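# Sort table parts into bins holding matching parts

## Task

For every part lying on the table, find the bin that already contains an identical part and place it there; a part with no matching bin must stay outside all bins. Releasing is allowed as soon as part of the piece is within its bin, but avoid letting it fall onto another part. At the end the gripper must be open and withdrawn, and anything that stays put only because the robot holds it does not count as placed.

## Robot and tools

Robot: a single 7-joint Kinova Gen3 arm with a Robotiq 2F-85 two-finger parallel gripper; there is only one arm, so every motion argument describes this one gripper. Joint ranges (rad), base outward: waist -69.115 to 69.115, shoulder -2.250 to 2.250, upper arm roll -69.115 to 69.115, elbow -2.580 to 2.580, forearm roll -69.115 to 69.115, wrist pitch -2.100 to 2.100, wrist roll -69.115 to 69.115. Load limits (N m): waist, shoulder, upper arm roll, elbow 46.9 each; forearm roll, wrist pitch, wrist roll 29.5 each, a carried part's weight included.

Frames. Scene frame: origin on the tabletop right under the arm base, +z up, +y to the left when facing along +x; the base may sit slightly tilted. Gripper frame: +z runs out along the fingers, y is the direction in which the pads close. The reported end_effector_position is the point midway between the pads when shut; closed fingertips stick out about 19 mm past it (about 6 mm when open), and closing pushes the tips roughly 13 mm further from the wrist, so keep that clearance above surfaces.

execute_actions(actions): a list of up to 15 actions, run in sequence. Each action is a list of up to 15 rows; each row is one control step of 1/30 s, and a table shorter than 15 rows repeats its final row to fill 0.5 s. A row is 8 numbers in [-1, 1]: dx, dy, dz, rx, ry, rz, position, speed. The first six are an offset, not a pose: they are measured from the gripper pose at the start of that action (for a call's first action, the last pose a result reported), expressed in the gripper's own axes, and every row is relative to that same start, not to the row before. Scale: 1.0 equals 0.6 m for dx, dy, dz and 180 degrees for the rotation vector rx, ry, rz. Each step is clipped to 70 mm and 16 degrees from the measured pose, and after an action the arm goes no further than the last clipped pose, so big moves need several actions. position is an absolute finger setting: +1 fully open (85 mm), 0 about 41 mm, about -0.8 pads touching, -1 closes until blocked. speed sets finger travel rate: about 20 mm/s at -1, 85 at 0, 150 at +1. Grip force is not adjustable (a full close gives roughly 190 to 235 N per pad). An empty list just returns the current state and images.

move(target, speed, blocking): target is one 8-number row as above; its first six values are an offset in gripper axes from the pose in the latest result showing one, with the same scale, and the last two are finger commands sent at the start. The gripper follows a straight path lasting 0.5 to 10 s (it stops after 10 s even if short) and does not slow for obstacles; faster motion and targets set deeper past a contact hit and press harder. speed is metres per second, 0.002 to 0.5, default 0.25; rotation rate is capped at twice that in rad/s. blocking=false returns after 0.5 s while motion continues; then only wait or stop are accepted until a result shows the move finished. The result adds a move: line (done, off_target, moving, held, fault, ...) and limits flags: paced means the sent pose was clipped, held means a check blocked some steps, after which the arm may rush.

wait(seconds): 0 to 10; the arm keeps its last command and a running move continues. stop(): brakes a running move, needing some room. zoom_image(camera, region): camera is one of cam_head_left, cam_head_right, cam_high, cam_low, cam_wrist (all 672x504); region [x0, y0, x1, y1] in pixels from the top-left, at most 504 by 504. read_manual(section): only licence texts, default "licences". finished_scene(scene): pass the current scene's number to end it irreversibly; its result tells whether the goal was met and gives the next task.

Results: the state line reports end_effector_position (m) and end_effector_quat_wxyz in the scene frame (less exact at long reach), the Joint positions, and position_measured_pct, about 50 minus 50 times the finger setting (0 = fully open). Fingers halting below about 90 mean something is held or in the way; about 90 or more means the pads met on nothing or something very thin. Hand target is where the controller now drives the gripper. pose unreachable means the clearance check altered or blocked a command. Step readings list positions at some steps; HELD marks steps held back. Camera calibration (K, distortion, T_world_to_cam) is supplied per camera and may be slightly off.

Gripping: close with position -1 and keep sending it; for a gentle grip, open, then close only a little narrower than the part. Fingers stay put until the position changes by 0.01 or more, but re-close on their own if the part slips or is lost. Release by commanding wider than the part.

Avoid: contact torque at a joint's load limit (torque fault, 10 s halt, rest of call skipped); holding loads for long (MOTOR HOT from 60 °C, OVER-TEMPERATURE FAULT at 75 °C, arm sags); drops, slams, hard pushes; knocking anything off the table, which fails the task. Occasional tugs on held parts or pushes on loose ones can occur, so recheck before releasing.

Each tool is called in YAML: its name, and indented under it one key for each argument.

## Session

execute_actions:
  actions: []

Scene clock: 0.00 s.
end_effector_position=(+0.7316, +0.3882, +0.1311) position_measured_pct=0.0 end_effector_quat_wxyz=(-0.302, +0.693, -0.655, +0.024)
Joint positions: [-0.434  1.158 -0.253  0.931  0.457  0.512  2.438]
Joint velocities: [ 0.001  0.     0.    -0.001 -0.     0.    -0.001]
Hand target: +0.732, +0.388, +0.131; -0.302, +0.693, -0.655, +0.024

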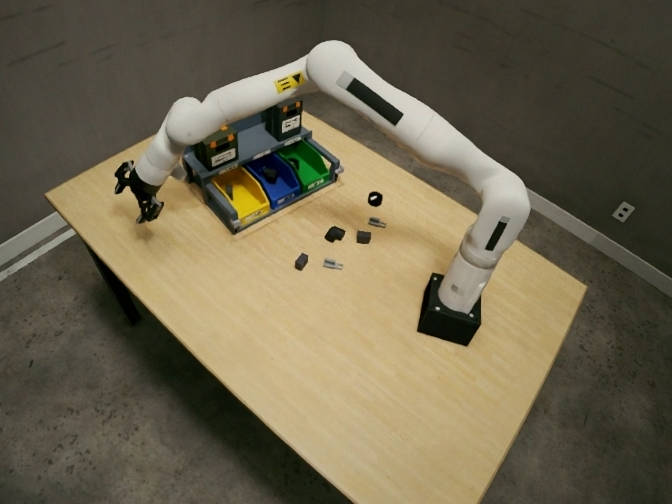

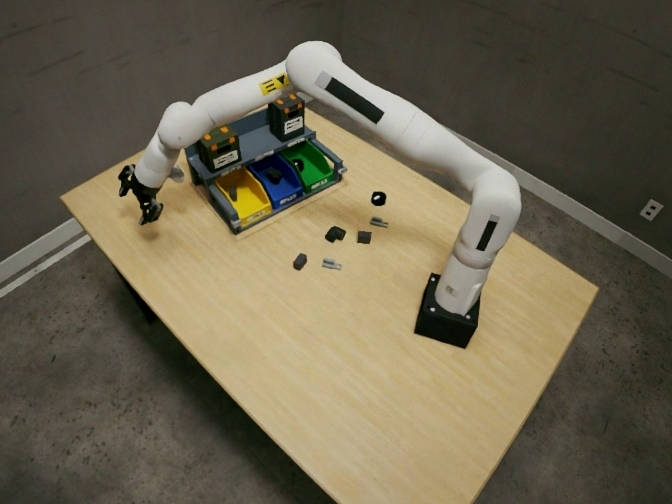

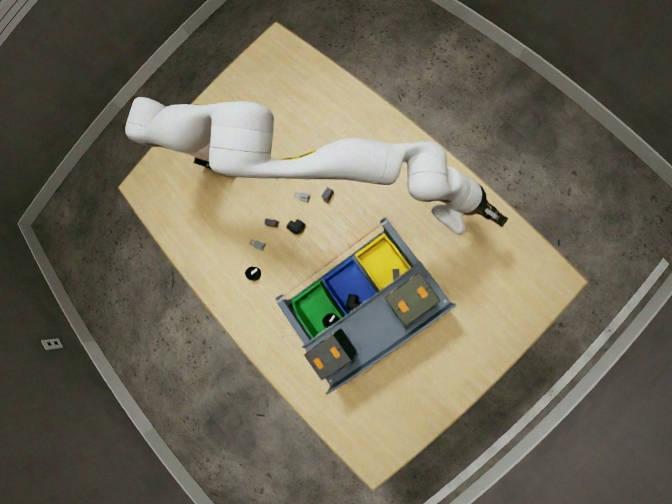

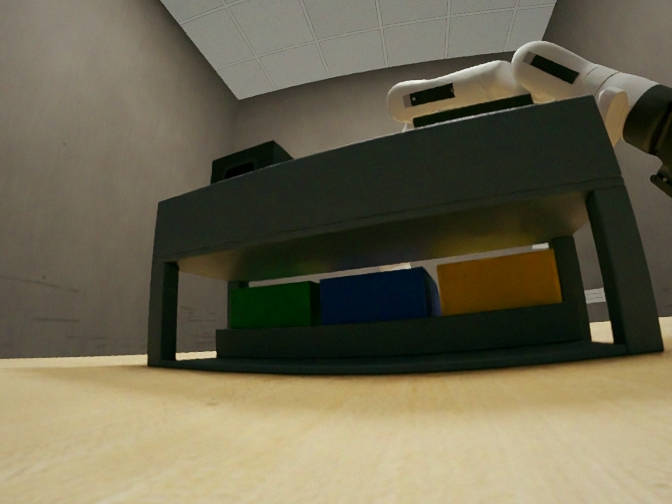

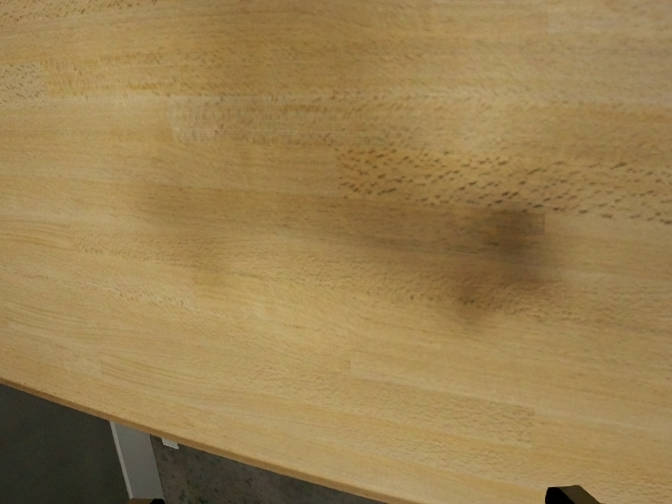

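zoom_image:
  camera: "cam_high"
  region: [220, 170, 380, 290]

zoom_image:
  camera: "cam_high"
  region: [270, 210, 470, 360]

zoom_image:
  camera: "cam_head_right"
  region: [190, 120, 350, 240]

zoom_image:
  camera: "cam_head_left"
  region: [280, 180, 410, 280]

Region (220, 170, 380, 290) of cam_high's 672x504 image, scaled by 3.150, with more detail than that image has; it fills the top 378 rows of this view, and the rest is white.

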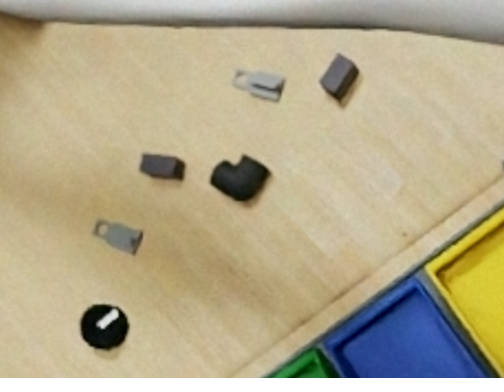

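Region (270, 210, 470, 360) of cam_high's 672x504 image, scaled by 2.520, with more detail than that image has; it fills the top 378 rows of this view, and the rest is white.

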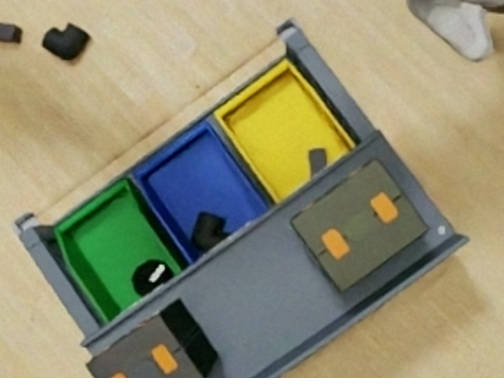

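Region (190, 120, 350, 240) of cam_head_right's 672x504 image, scaled by 3.150, with more detail than that image has; it fills the top 378 rows of this view, and the rest is white.

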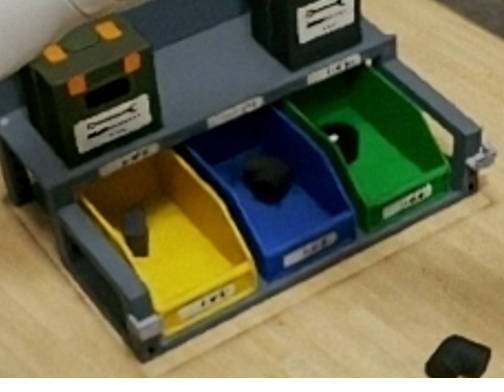

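Region (280, 180, 410, 280) of cam_head_left's 672x504 image, scaled by 3.877, with more detail than that image has; it fills the top 388 rows of this view, and the rest is white.

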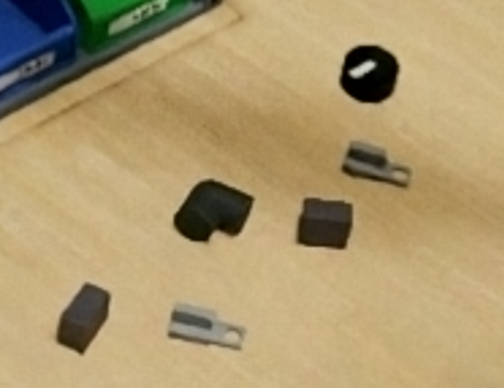

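move:
  target: [0.3013,0.0717,-0.6202,0.0686,0.1303,0.4872,1,0]
  speed: 0.35

Scene clock: 12.10 s.
end_effector_position=(+0.5595, +0.0800, +0.3502) position_measured_pct=0.0 end_effector_quat_wxyz=(+0.174, -0.001, +0.985, +0.000)
Joint positions: [-0.638  0.372  0.294  1.551  0.229  0.907  1.102]
Joint velocities: [-0.002 -0.003  0.001  0.     0.001  0.003 -0.003]
Hand target: +0.560, +0.080, +0.350; +0.174, -0.001, +0.985, +0.000
Off the commanded pose: 0.001 m, 0 deg.
move: done
camera_calibration (this result's frames):
cam_wrist: T_world_to_cam=[[0.043301, 0.999056, -0.00356706, -0.0981176], [0.945274, -0.0398137, 0.323841, -0.577266], [0.323393, -0.0173945, -0.946105, 0.292496], [0, 0, 0, 1]] pos_world=[0.455331, 0.0801297, 0.463324]

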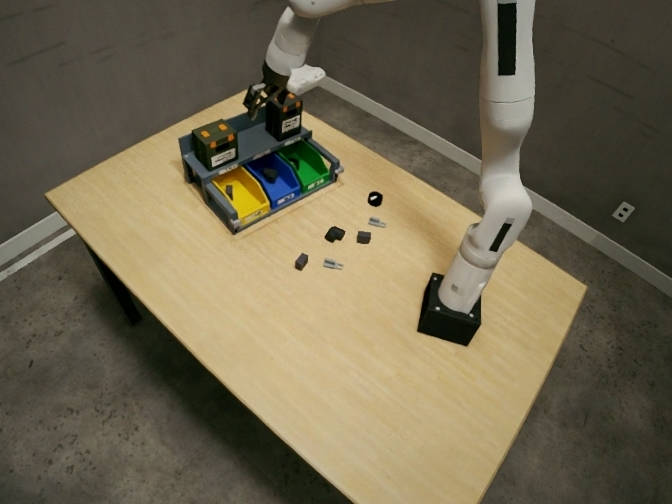

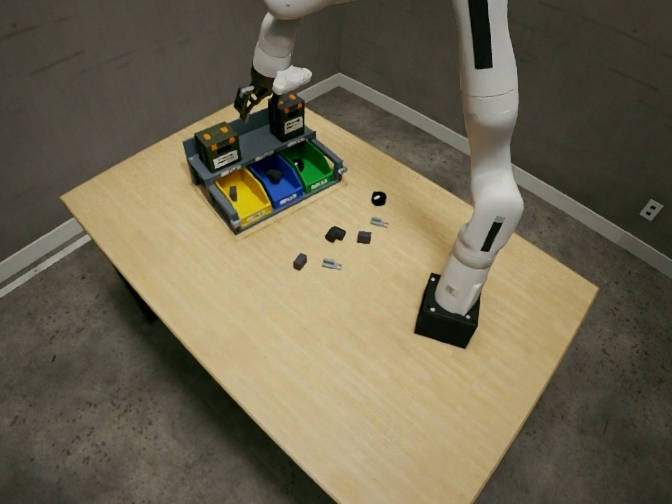

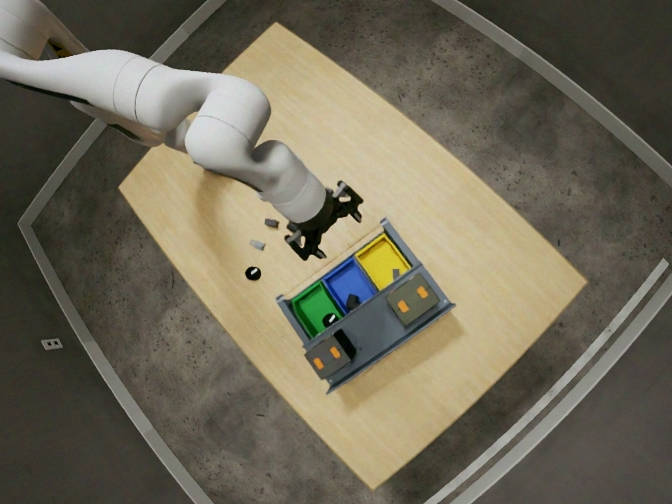

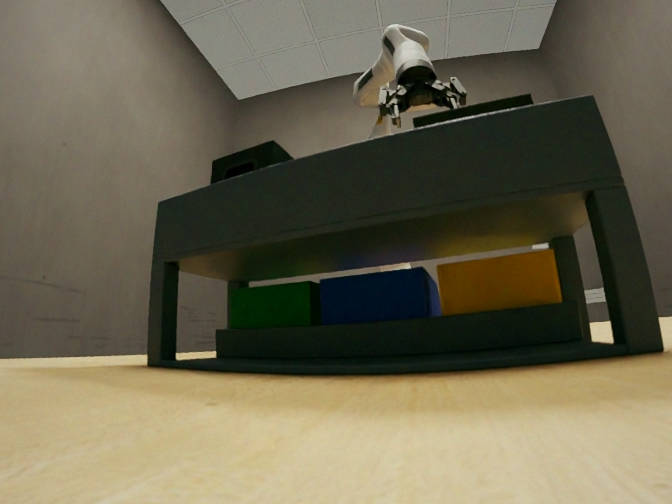

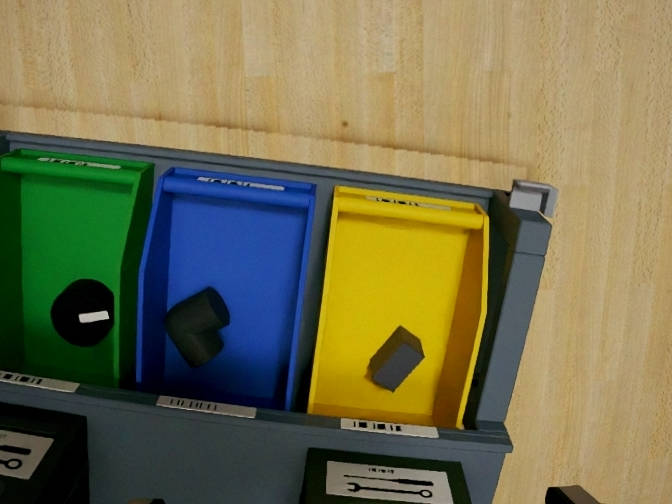

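zoom_image:
  camera: "cam_wrist"
  region: [300, 170, 560, 430]

zoom_image:
  camera: "cam_wrist"
  region: [0, 140, 320, 420]

Region (300, 170, 560, 430) of cam_wrist's 672x504 image, scaled by 1.938.

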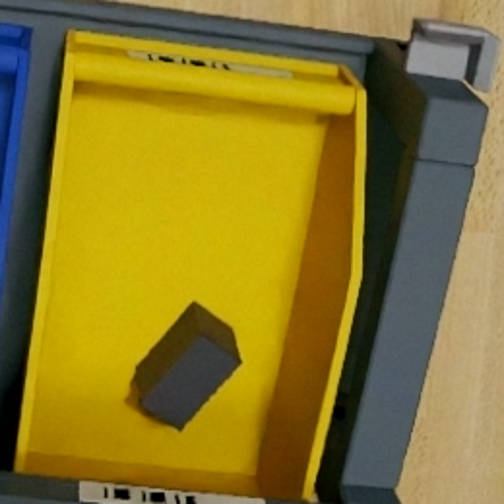

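Region (0, 140, 320, 420) of cam_wrist's 672x504 image, scaled by 1.575; it fills the top 441 rows of this view, and the rest is white.

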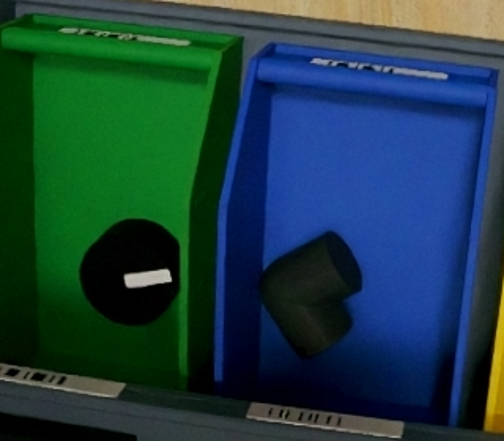

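move:
  target: [0.247,-0.117,-0.054,0,0.1111,0,1,0]
  speed: 0.3

Scene clock: 17.30 s.
end_effector_position=(+0.4096, +0.0095, +0.3297) position_measured_pct=0.0 end_effector_quat_wxyz=(+0.001, -0.001, +1.000, +0.000)
Joint positions: [-0.551  0.219  0.292  1.737  0.11   1.172  1.261]
Joint velocities: [ 0.003 -0.004  0.001  0.001 -0.001  0.001  0.   ]
Hand target: +0.410, +0.009, +0.330; +0.001, -0.001, +1.000, +0.000
Off the commanded pose: 0.000 m, 0 deg.
move: done
camera_calibration (this result's frames):
cam_wrist: T_world_to_cam=[[0.0388148, 0.999067, -0.0189586, -0.0143565], [0.999052, -0.0391741, -0.018965, -0.340726], [-0.0196899, -0.0182045, -0.99964, 0.478606], [0, 0, 0, 1]] pos_world=[0.350384, 0.00970824, 0.4717]

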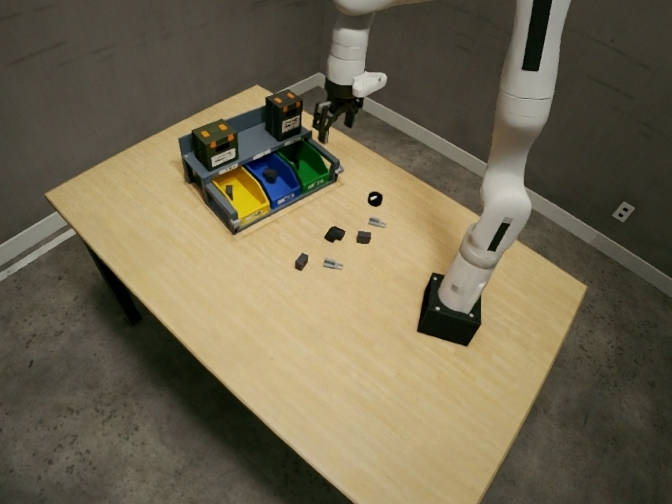

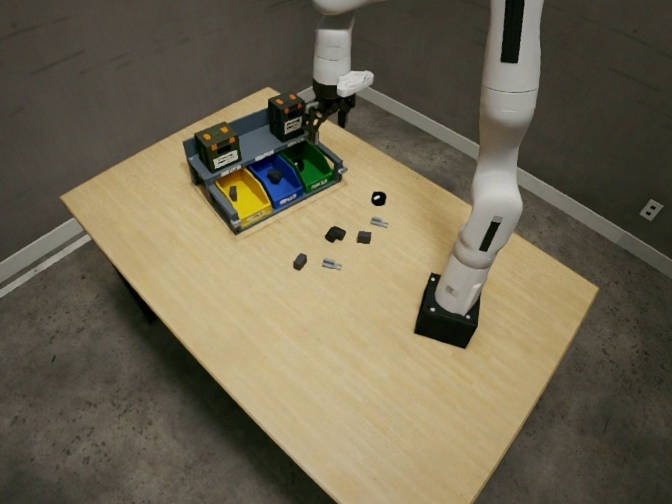

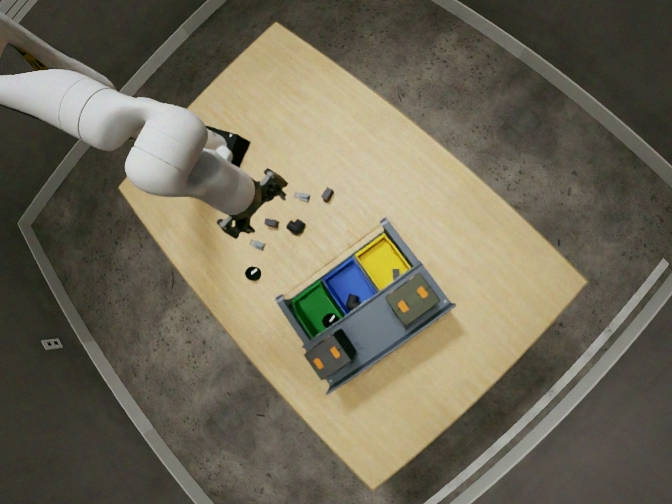

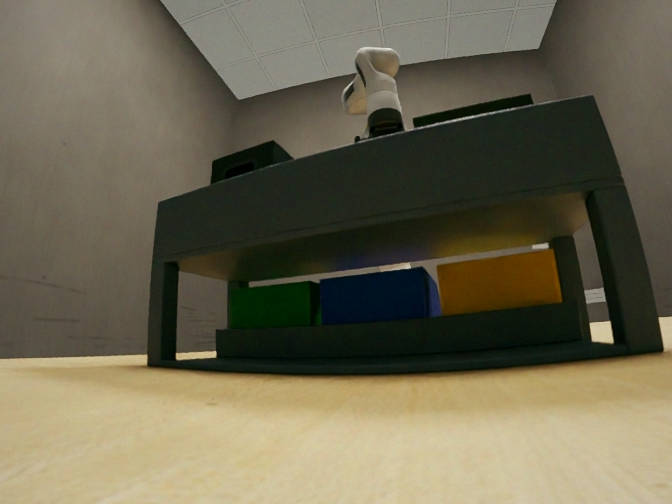

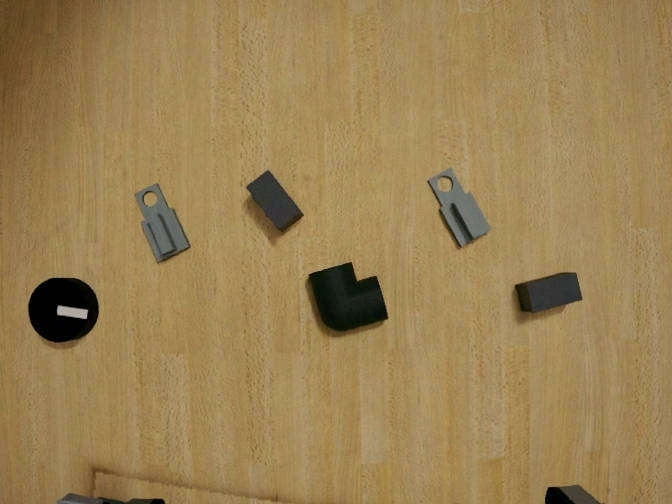

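zoom_image:
  camera: "cam_wrist"
  region: [220, 150, 420, 350]

zoom_image:
  camera: "cam_wrist"
  region: [410, 150, 610, 350]

zoom_image:
  camera: "cam_wrist"
  region: [10, 160, 210, 360]

Region (220, 150, 420, 350) of cam_wrist's 672x504 image, scaled by 2.520.

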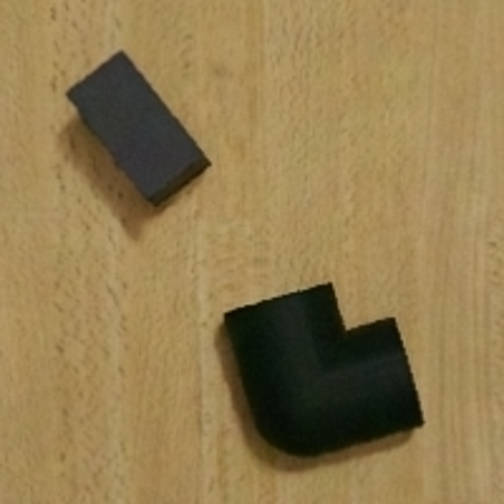

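Region (410, 150, 610, 350) of cam_wrist's 672x504 image, scaled by 2.520.

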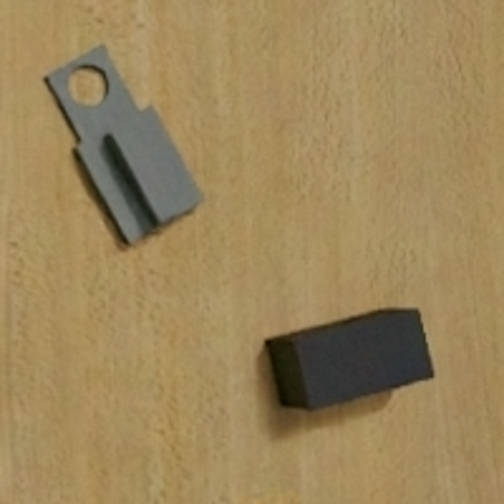

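Region (10, 160, 210, 360) of cam_wrist's 672x504 image, scaled by 2.520.

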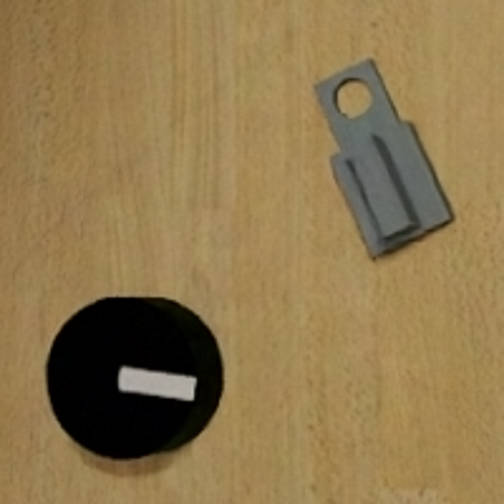

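move:
  target: [0.06,-0.0015,0.35,0,0,-0.072,0.6,0]
  speed: 0.3

Scene clock: 24.23 s.
end_effector_position=(+0.3746, +0.0081, +0.1193) position_measured_pct=19.8 end_effector_quat_wxyz=(+0.001, -0.113, +0.994, -0.000)
Joint positions: [-0.42   0.532  0.237  2.146  0.101  0.444  1.487]
Joint velocities: [ 0.002  0.004 -0.001  0.     0.    -0.002  0.003]
Hand target: +0.374, +0.008, +0.119; +0.001, -0.113, +0.994, -0.000
Off the commanded pose: 0.001 m, 0 deg.
move: done
camera_calibration (this result's frames):
cam_wrist: T_world_to_cam=[[-0.185279, 0.982494, -0.0194403, 0.0684955], [0.982577, 0.184928, -0.0185491, -0.305467], [-0.0146293, -0.0225384, -0.999639, 0.265711], [0, 0, 0, 1]] pos_world=[0.316723, -0.00481823, 0.261281]

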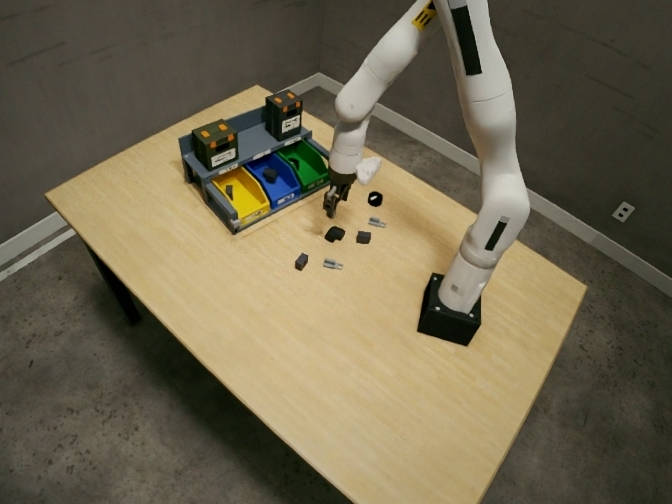

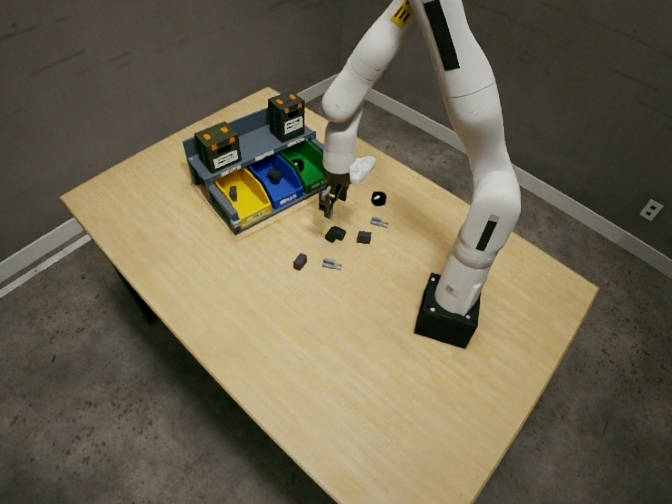

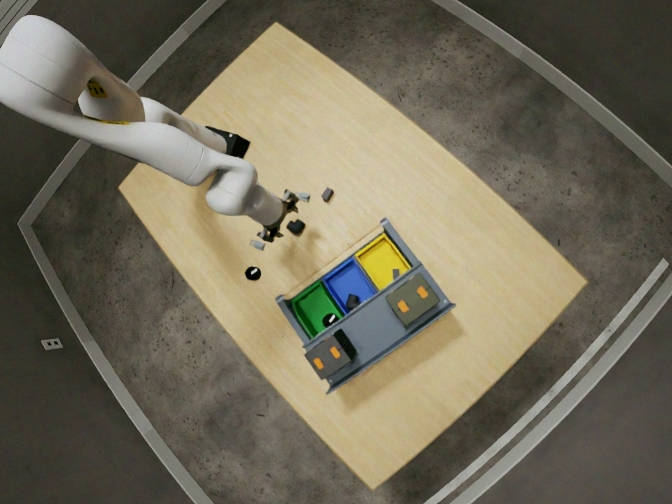

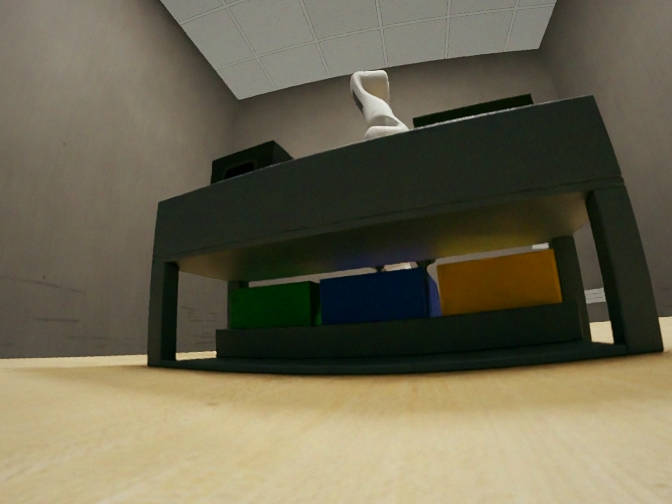

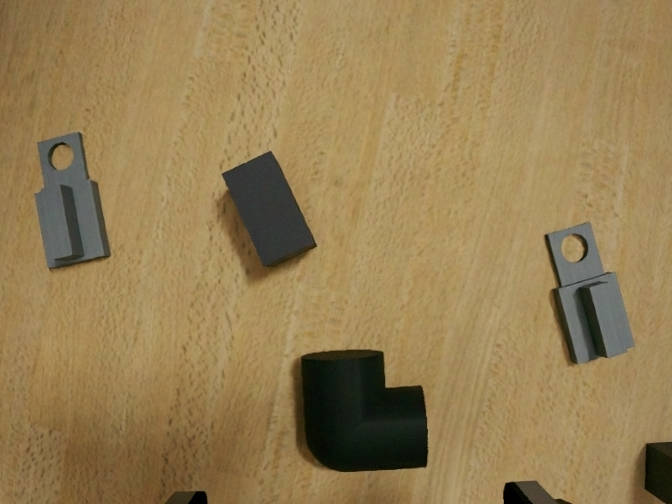

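move:
  target: [0.0137,0.0107,0.158,0,0,0,0.6,0]
  speed: 0.12

zoom_image:
  camera: "cam_head_right"
  region: [290, 180, 390, 270]

zoom_image:
  camera: "cam_high"
  region: [250, 180, 350, 270]

Scene clock: 28.10 s.
end_effector_position=(+0.3655, +0.0124, +0.0244) position_measured_pct=19.8 end_effector_quat_wxyz=(+0.001, -0.113, +0.994, -0.000)
Joint positions: [-0.373  0.79   0.213  2.194  0.092  0.137  1.478]
Joint velocities: [ 0.003  0.006 -0.    -0.001 -0.    -0.001  0.001]
Hand target: +0.365, +0.012, +0.024; +0.001, -0.113, +0.994, -0.000
Off the commanded pose: 0.000 m, 0 deg.
move: done
camera_calibration (this result's frames):
cam_wrist: T_world_to_cam=[[-0.184902, 0.982564, -0.0194918, 0.0606286], [0.982655, 0.18456, -0.0180995, -0.299157], [-0.0141865, -0.0225003, -0.999646, 0.170618], [0, 0, 0, 1]] pos_world=[0.307599, -0.000520042, 0.166325]

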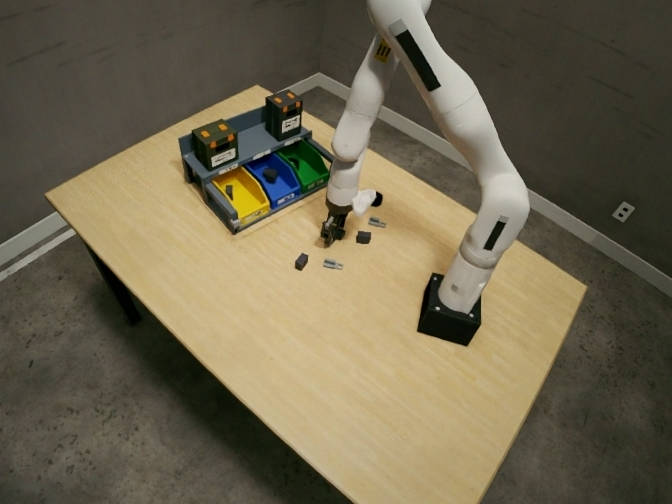

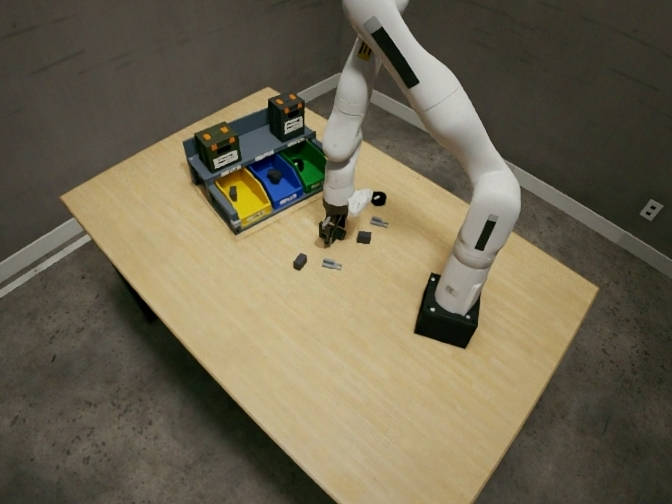

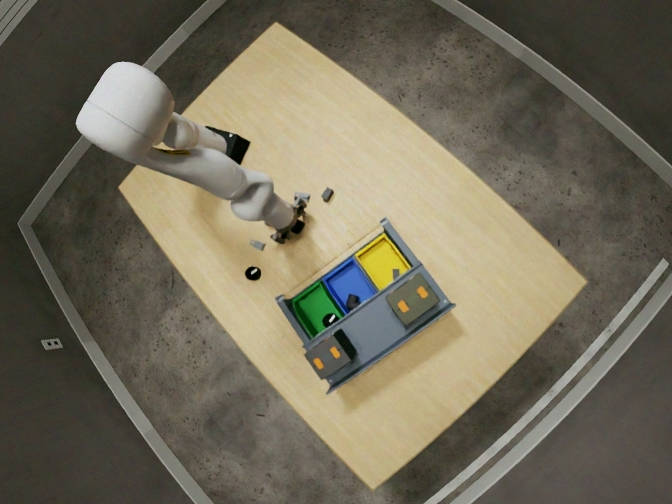

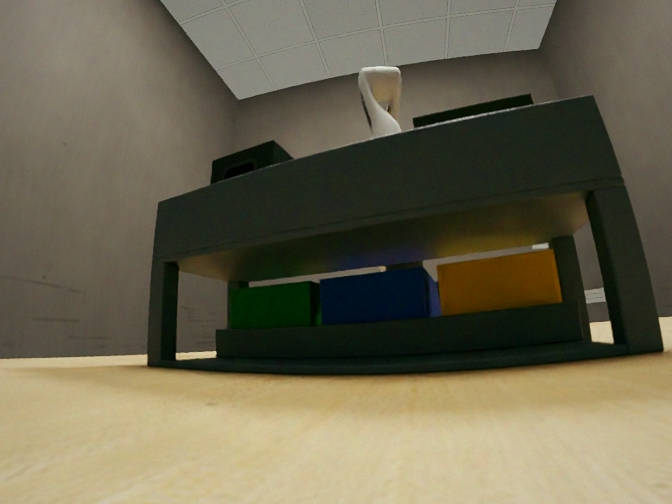

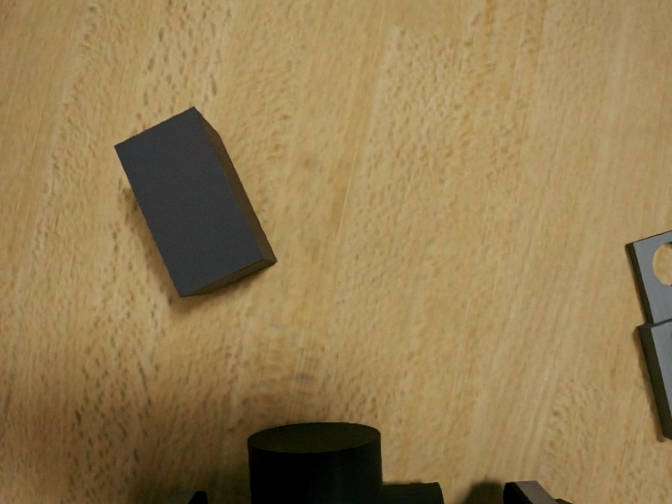

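Region (290, 180, 390, 270) of cam_head_right's 672x504 image, scaled by 5.040, with more detail than that image has; it fills the top 454 rows of this view, and the rest is white.

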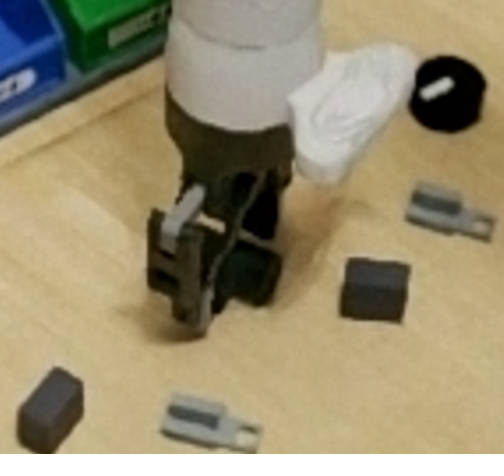

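Region (250, 180, 350, 270) of cam_high's 672x504 image, scaled by 5.040, with more detail than that image has; it fills the top 454 rows of this view, and the rest is white.

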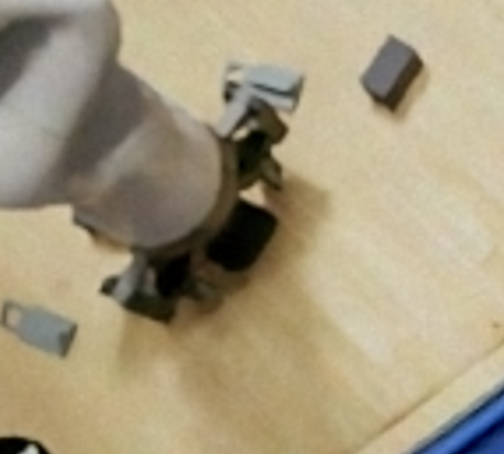

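execute_actions:
  actions:
    - [[0,-0.003,0.003,0,0,0,0.6,0],[0,-0.003,0.003,0,0,0,0.6,0],[0,-0.003,0.003,0,0,0,0.6,0],[0,-0.003,0.003,0,0,0,-1,0]]

Scene clock: 29.80 s.
end_effector_position=(+0.3659, +0.0108, +0.0229) position_measured_pct=47.6 end_effector_quat_wxyz=(+0.001, -0.113, +0.994, -0.000)
Joint positions: [-0.367  0.793  0.212  2.193  0.094  0.134  1.481]
Joint velocities: [-0.009 -0.027 -0.002  0.006  0.     0.013  0.   ]
Hand target: +0.366, +0.011, +0.023; +0.001, -0.113, +0.994, -0.000
Off the commanded pose: 0.000 m, 0 deg.
Step readings (end_effector_position):
0: (+0.3654, +0.0123, +0.0242)
1: (+0.3654, +0.0121, +0.0240)
2: (+0.3655, +0.0116, +0.0235)
4: (+0.3657, +0.0110, +0.0230)
8: (+0.3660, +0.0108, +0.0227)
15: end_effector_position above
camera_calibration (this result's frames):
cam_wrist: T_world_to_cam=[[-0.185105, 0.98253, -0.0192666, 0.0623105], [0.982619, 0.184771, -0.0178958, -0.299274], [-0.0140232, -0.0222444, -0.999654, 0.169069], [0, 0, 0, 1]] pos_world=[0.307978, -0.00216399, 0.164855]

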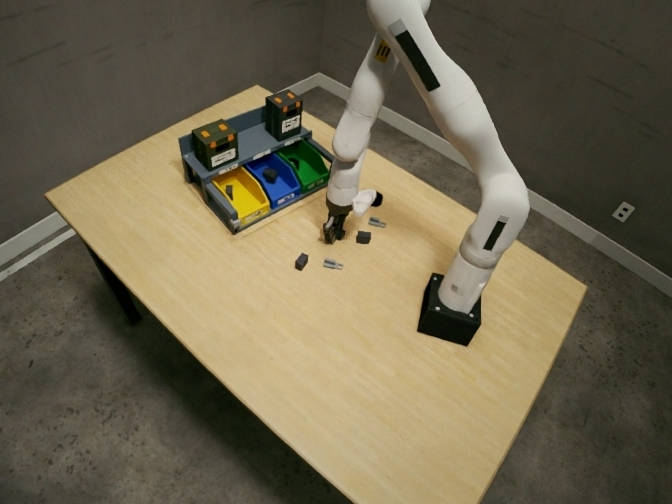

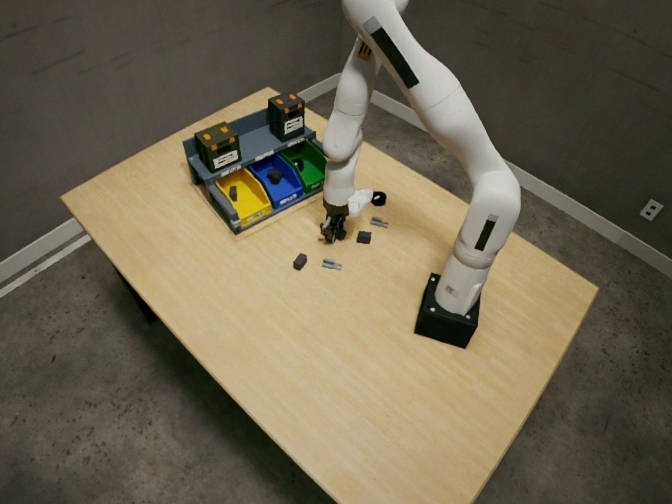

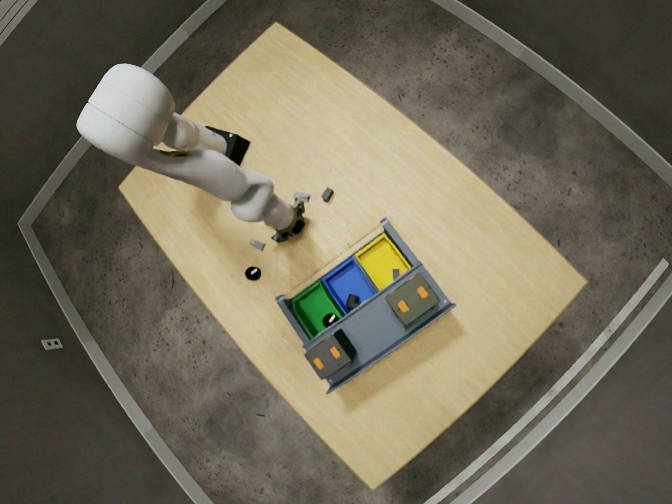

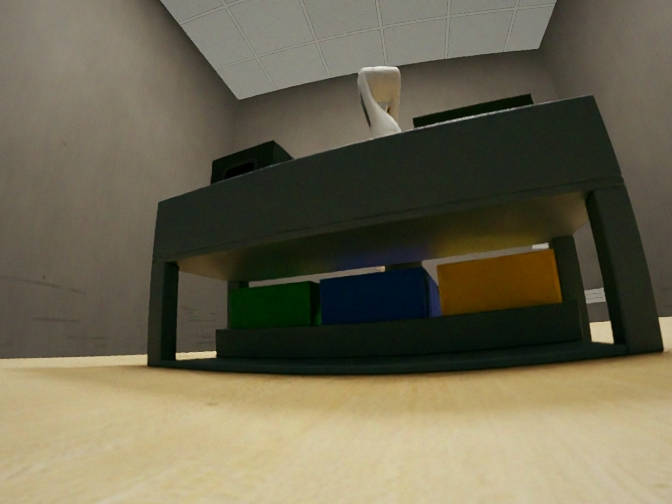

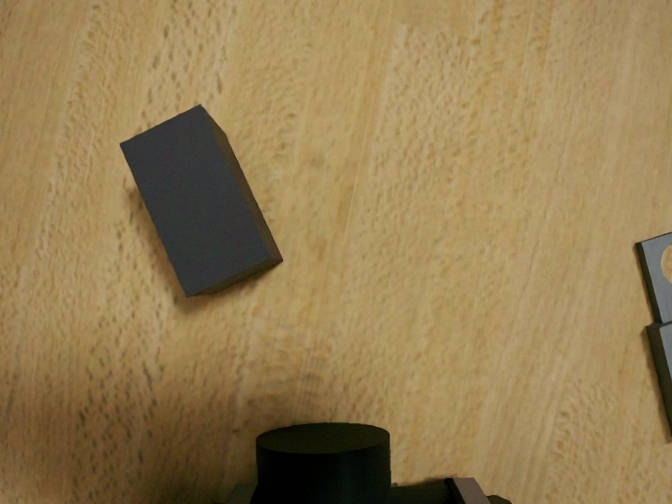

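move:
  target: [-0.355,-0.084,-0.245,0,0,0.122,-1,0]
  speed: 0.3

Scene clock: 32.67 s.
end_effector_position=(+0.5840, +0.0109, +0.1717) position_measured_pct=50.8 end_effector_quat_wxyz=(+0.002, +0.077, +0.997, +0.001)
Joint positions: [-0.326  0.765  0.283  1.349 -0.045  0.997  1.311]
Joint velocities: [ 0.004  0.015  0.    -0.013 -0.001  0.012  0.001]
Hand target: +0.584, +0.011, +0.171; +0.001, +0.077, +0.997, +0.001
Off the commanded pose: 0.002 m, 0 deg.
move: done
camera_calibration (this result's frames):
cam_wrist: T_world_to_cam=[[0.1945, 0.980775, -0.0158268, -0.116782], [0.980698, -0.194763, -0.0173056, -0.505779], [-0.0200554, -0.0121553, -0.999725, 0.324279], [0, 0, 0, 1]] pos_world=[0.525234, 0.0199709, 0.313589]

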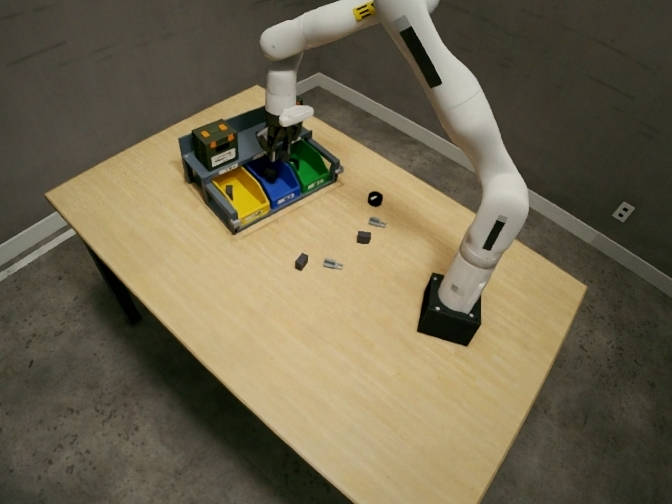

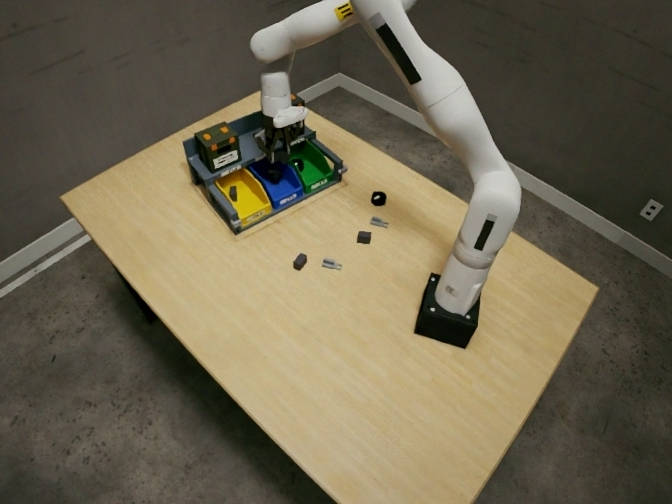

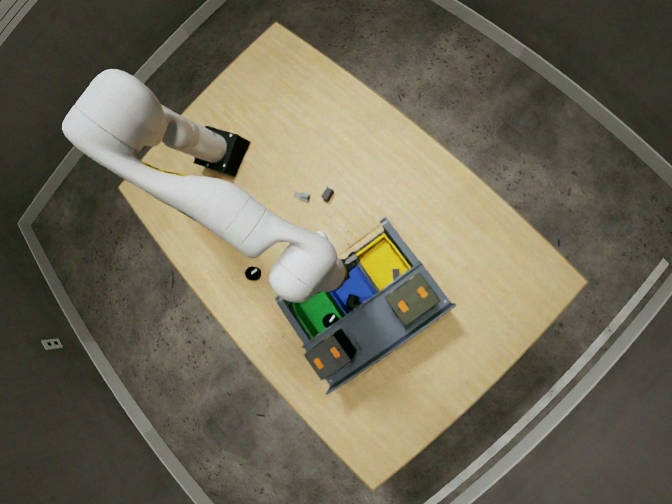

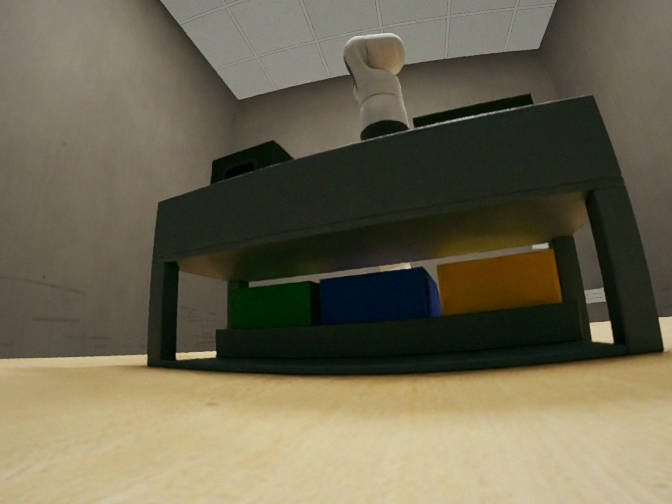

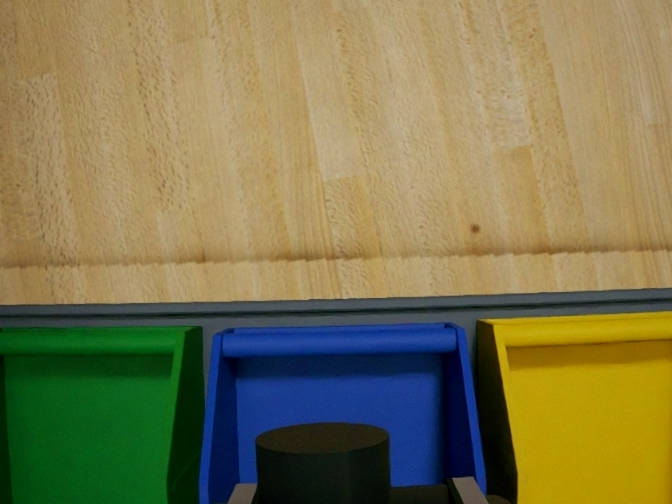

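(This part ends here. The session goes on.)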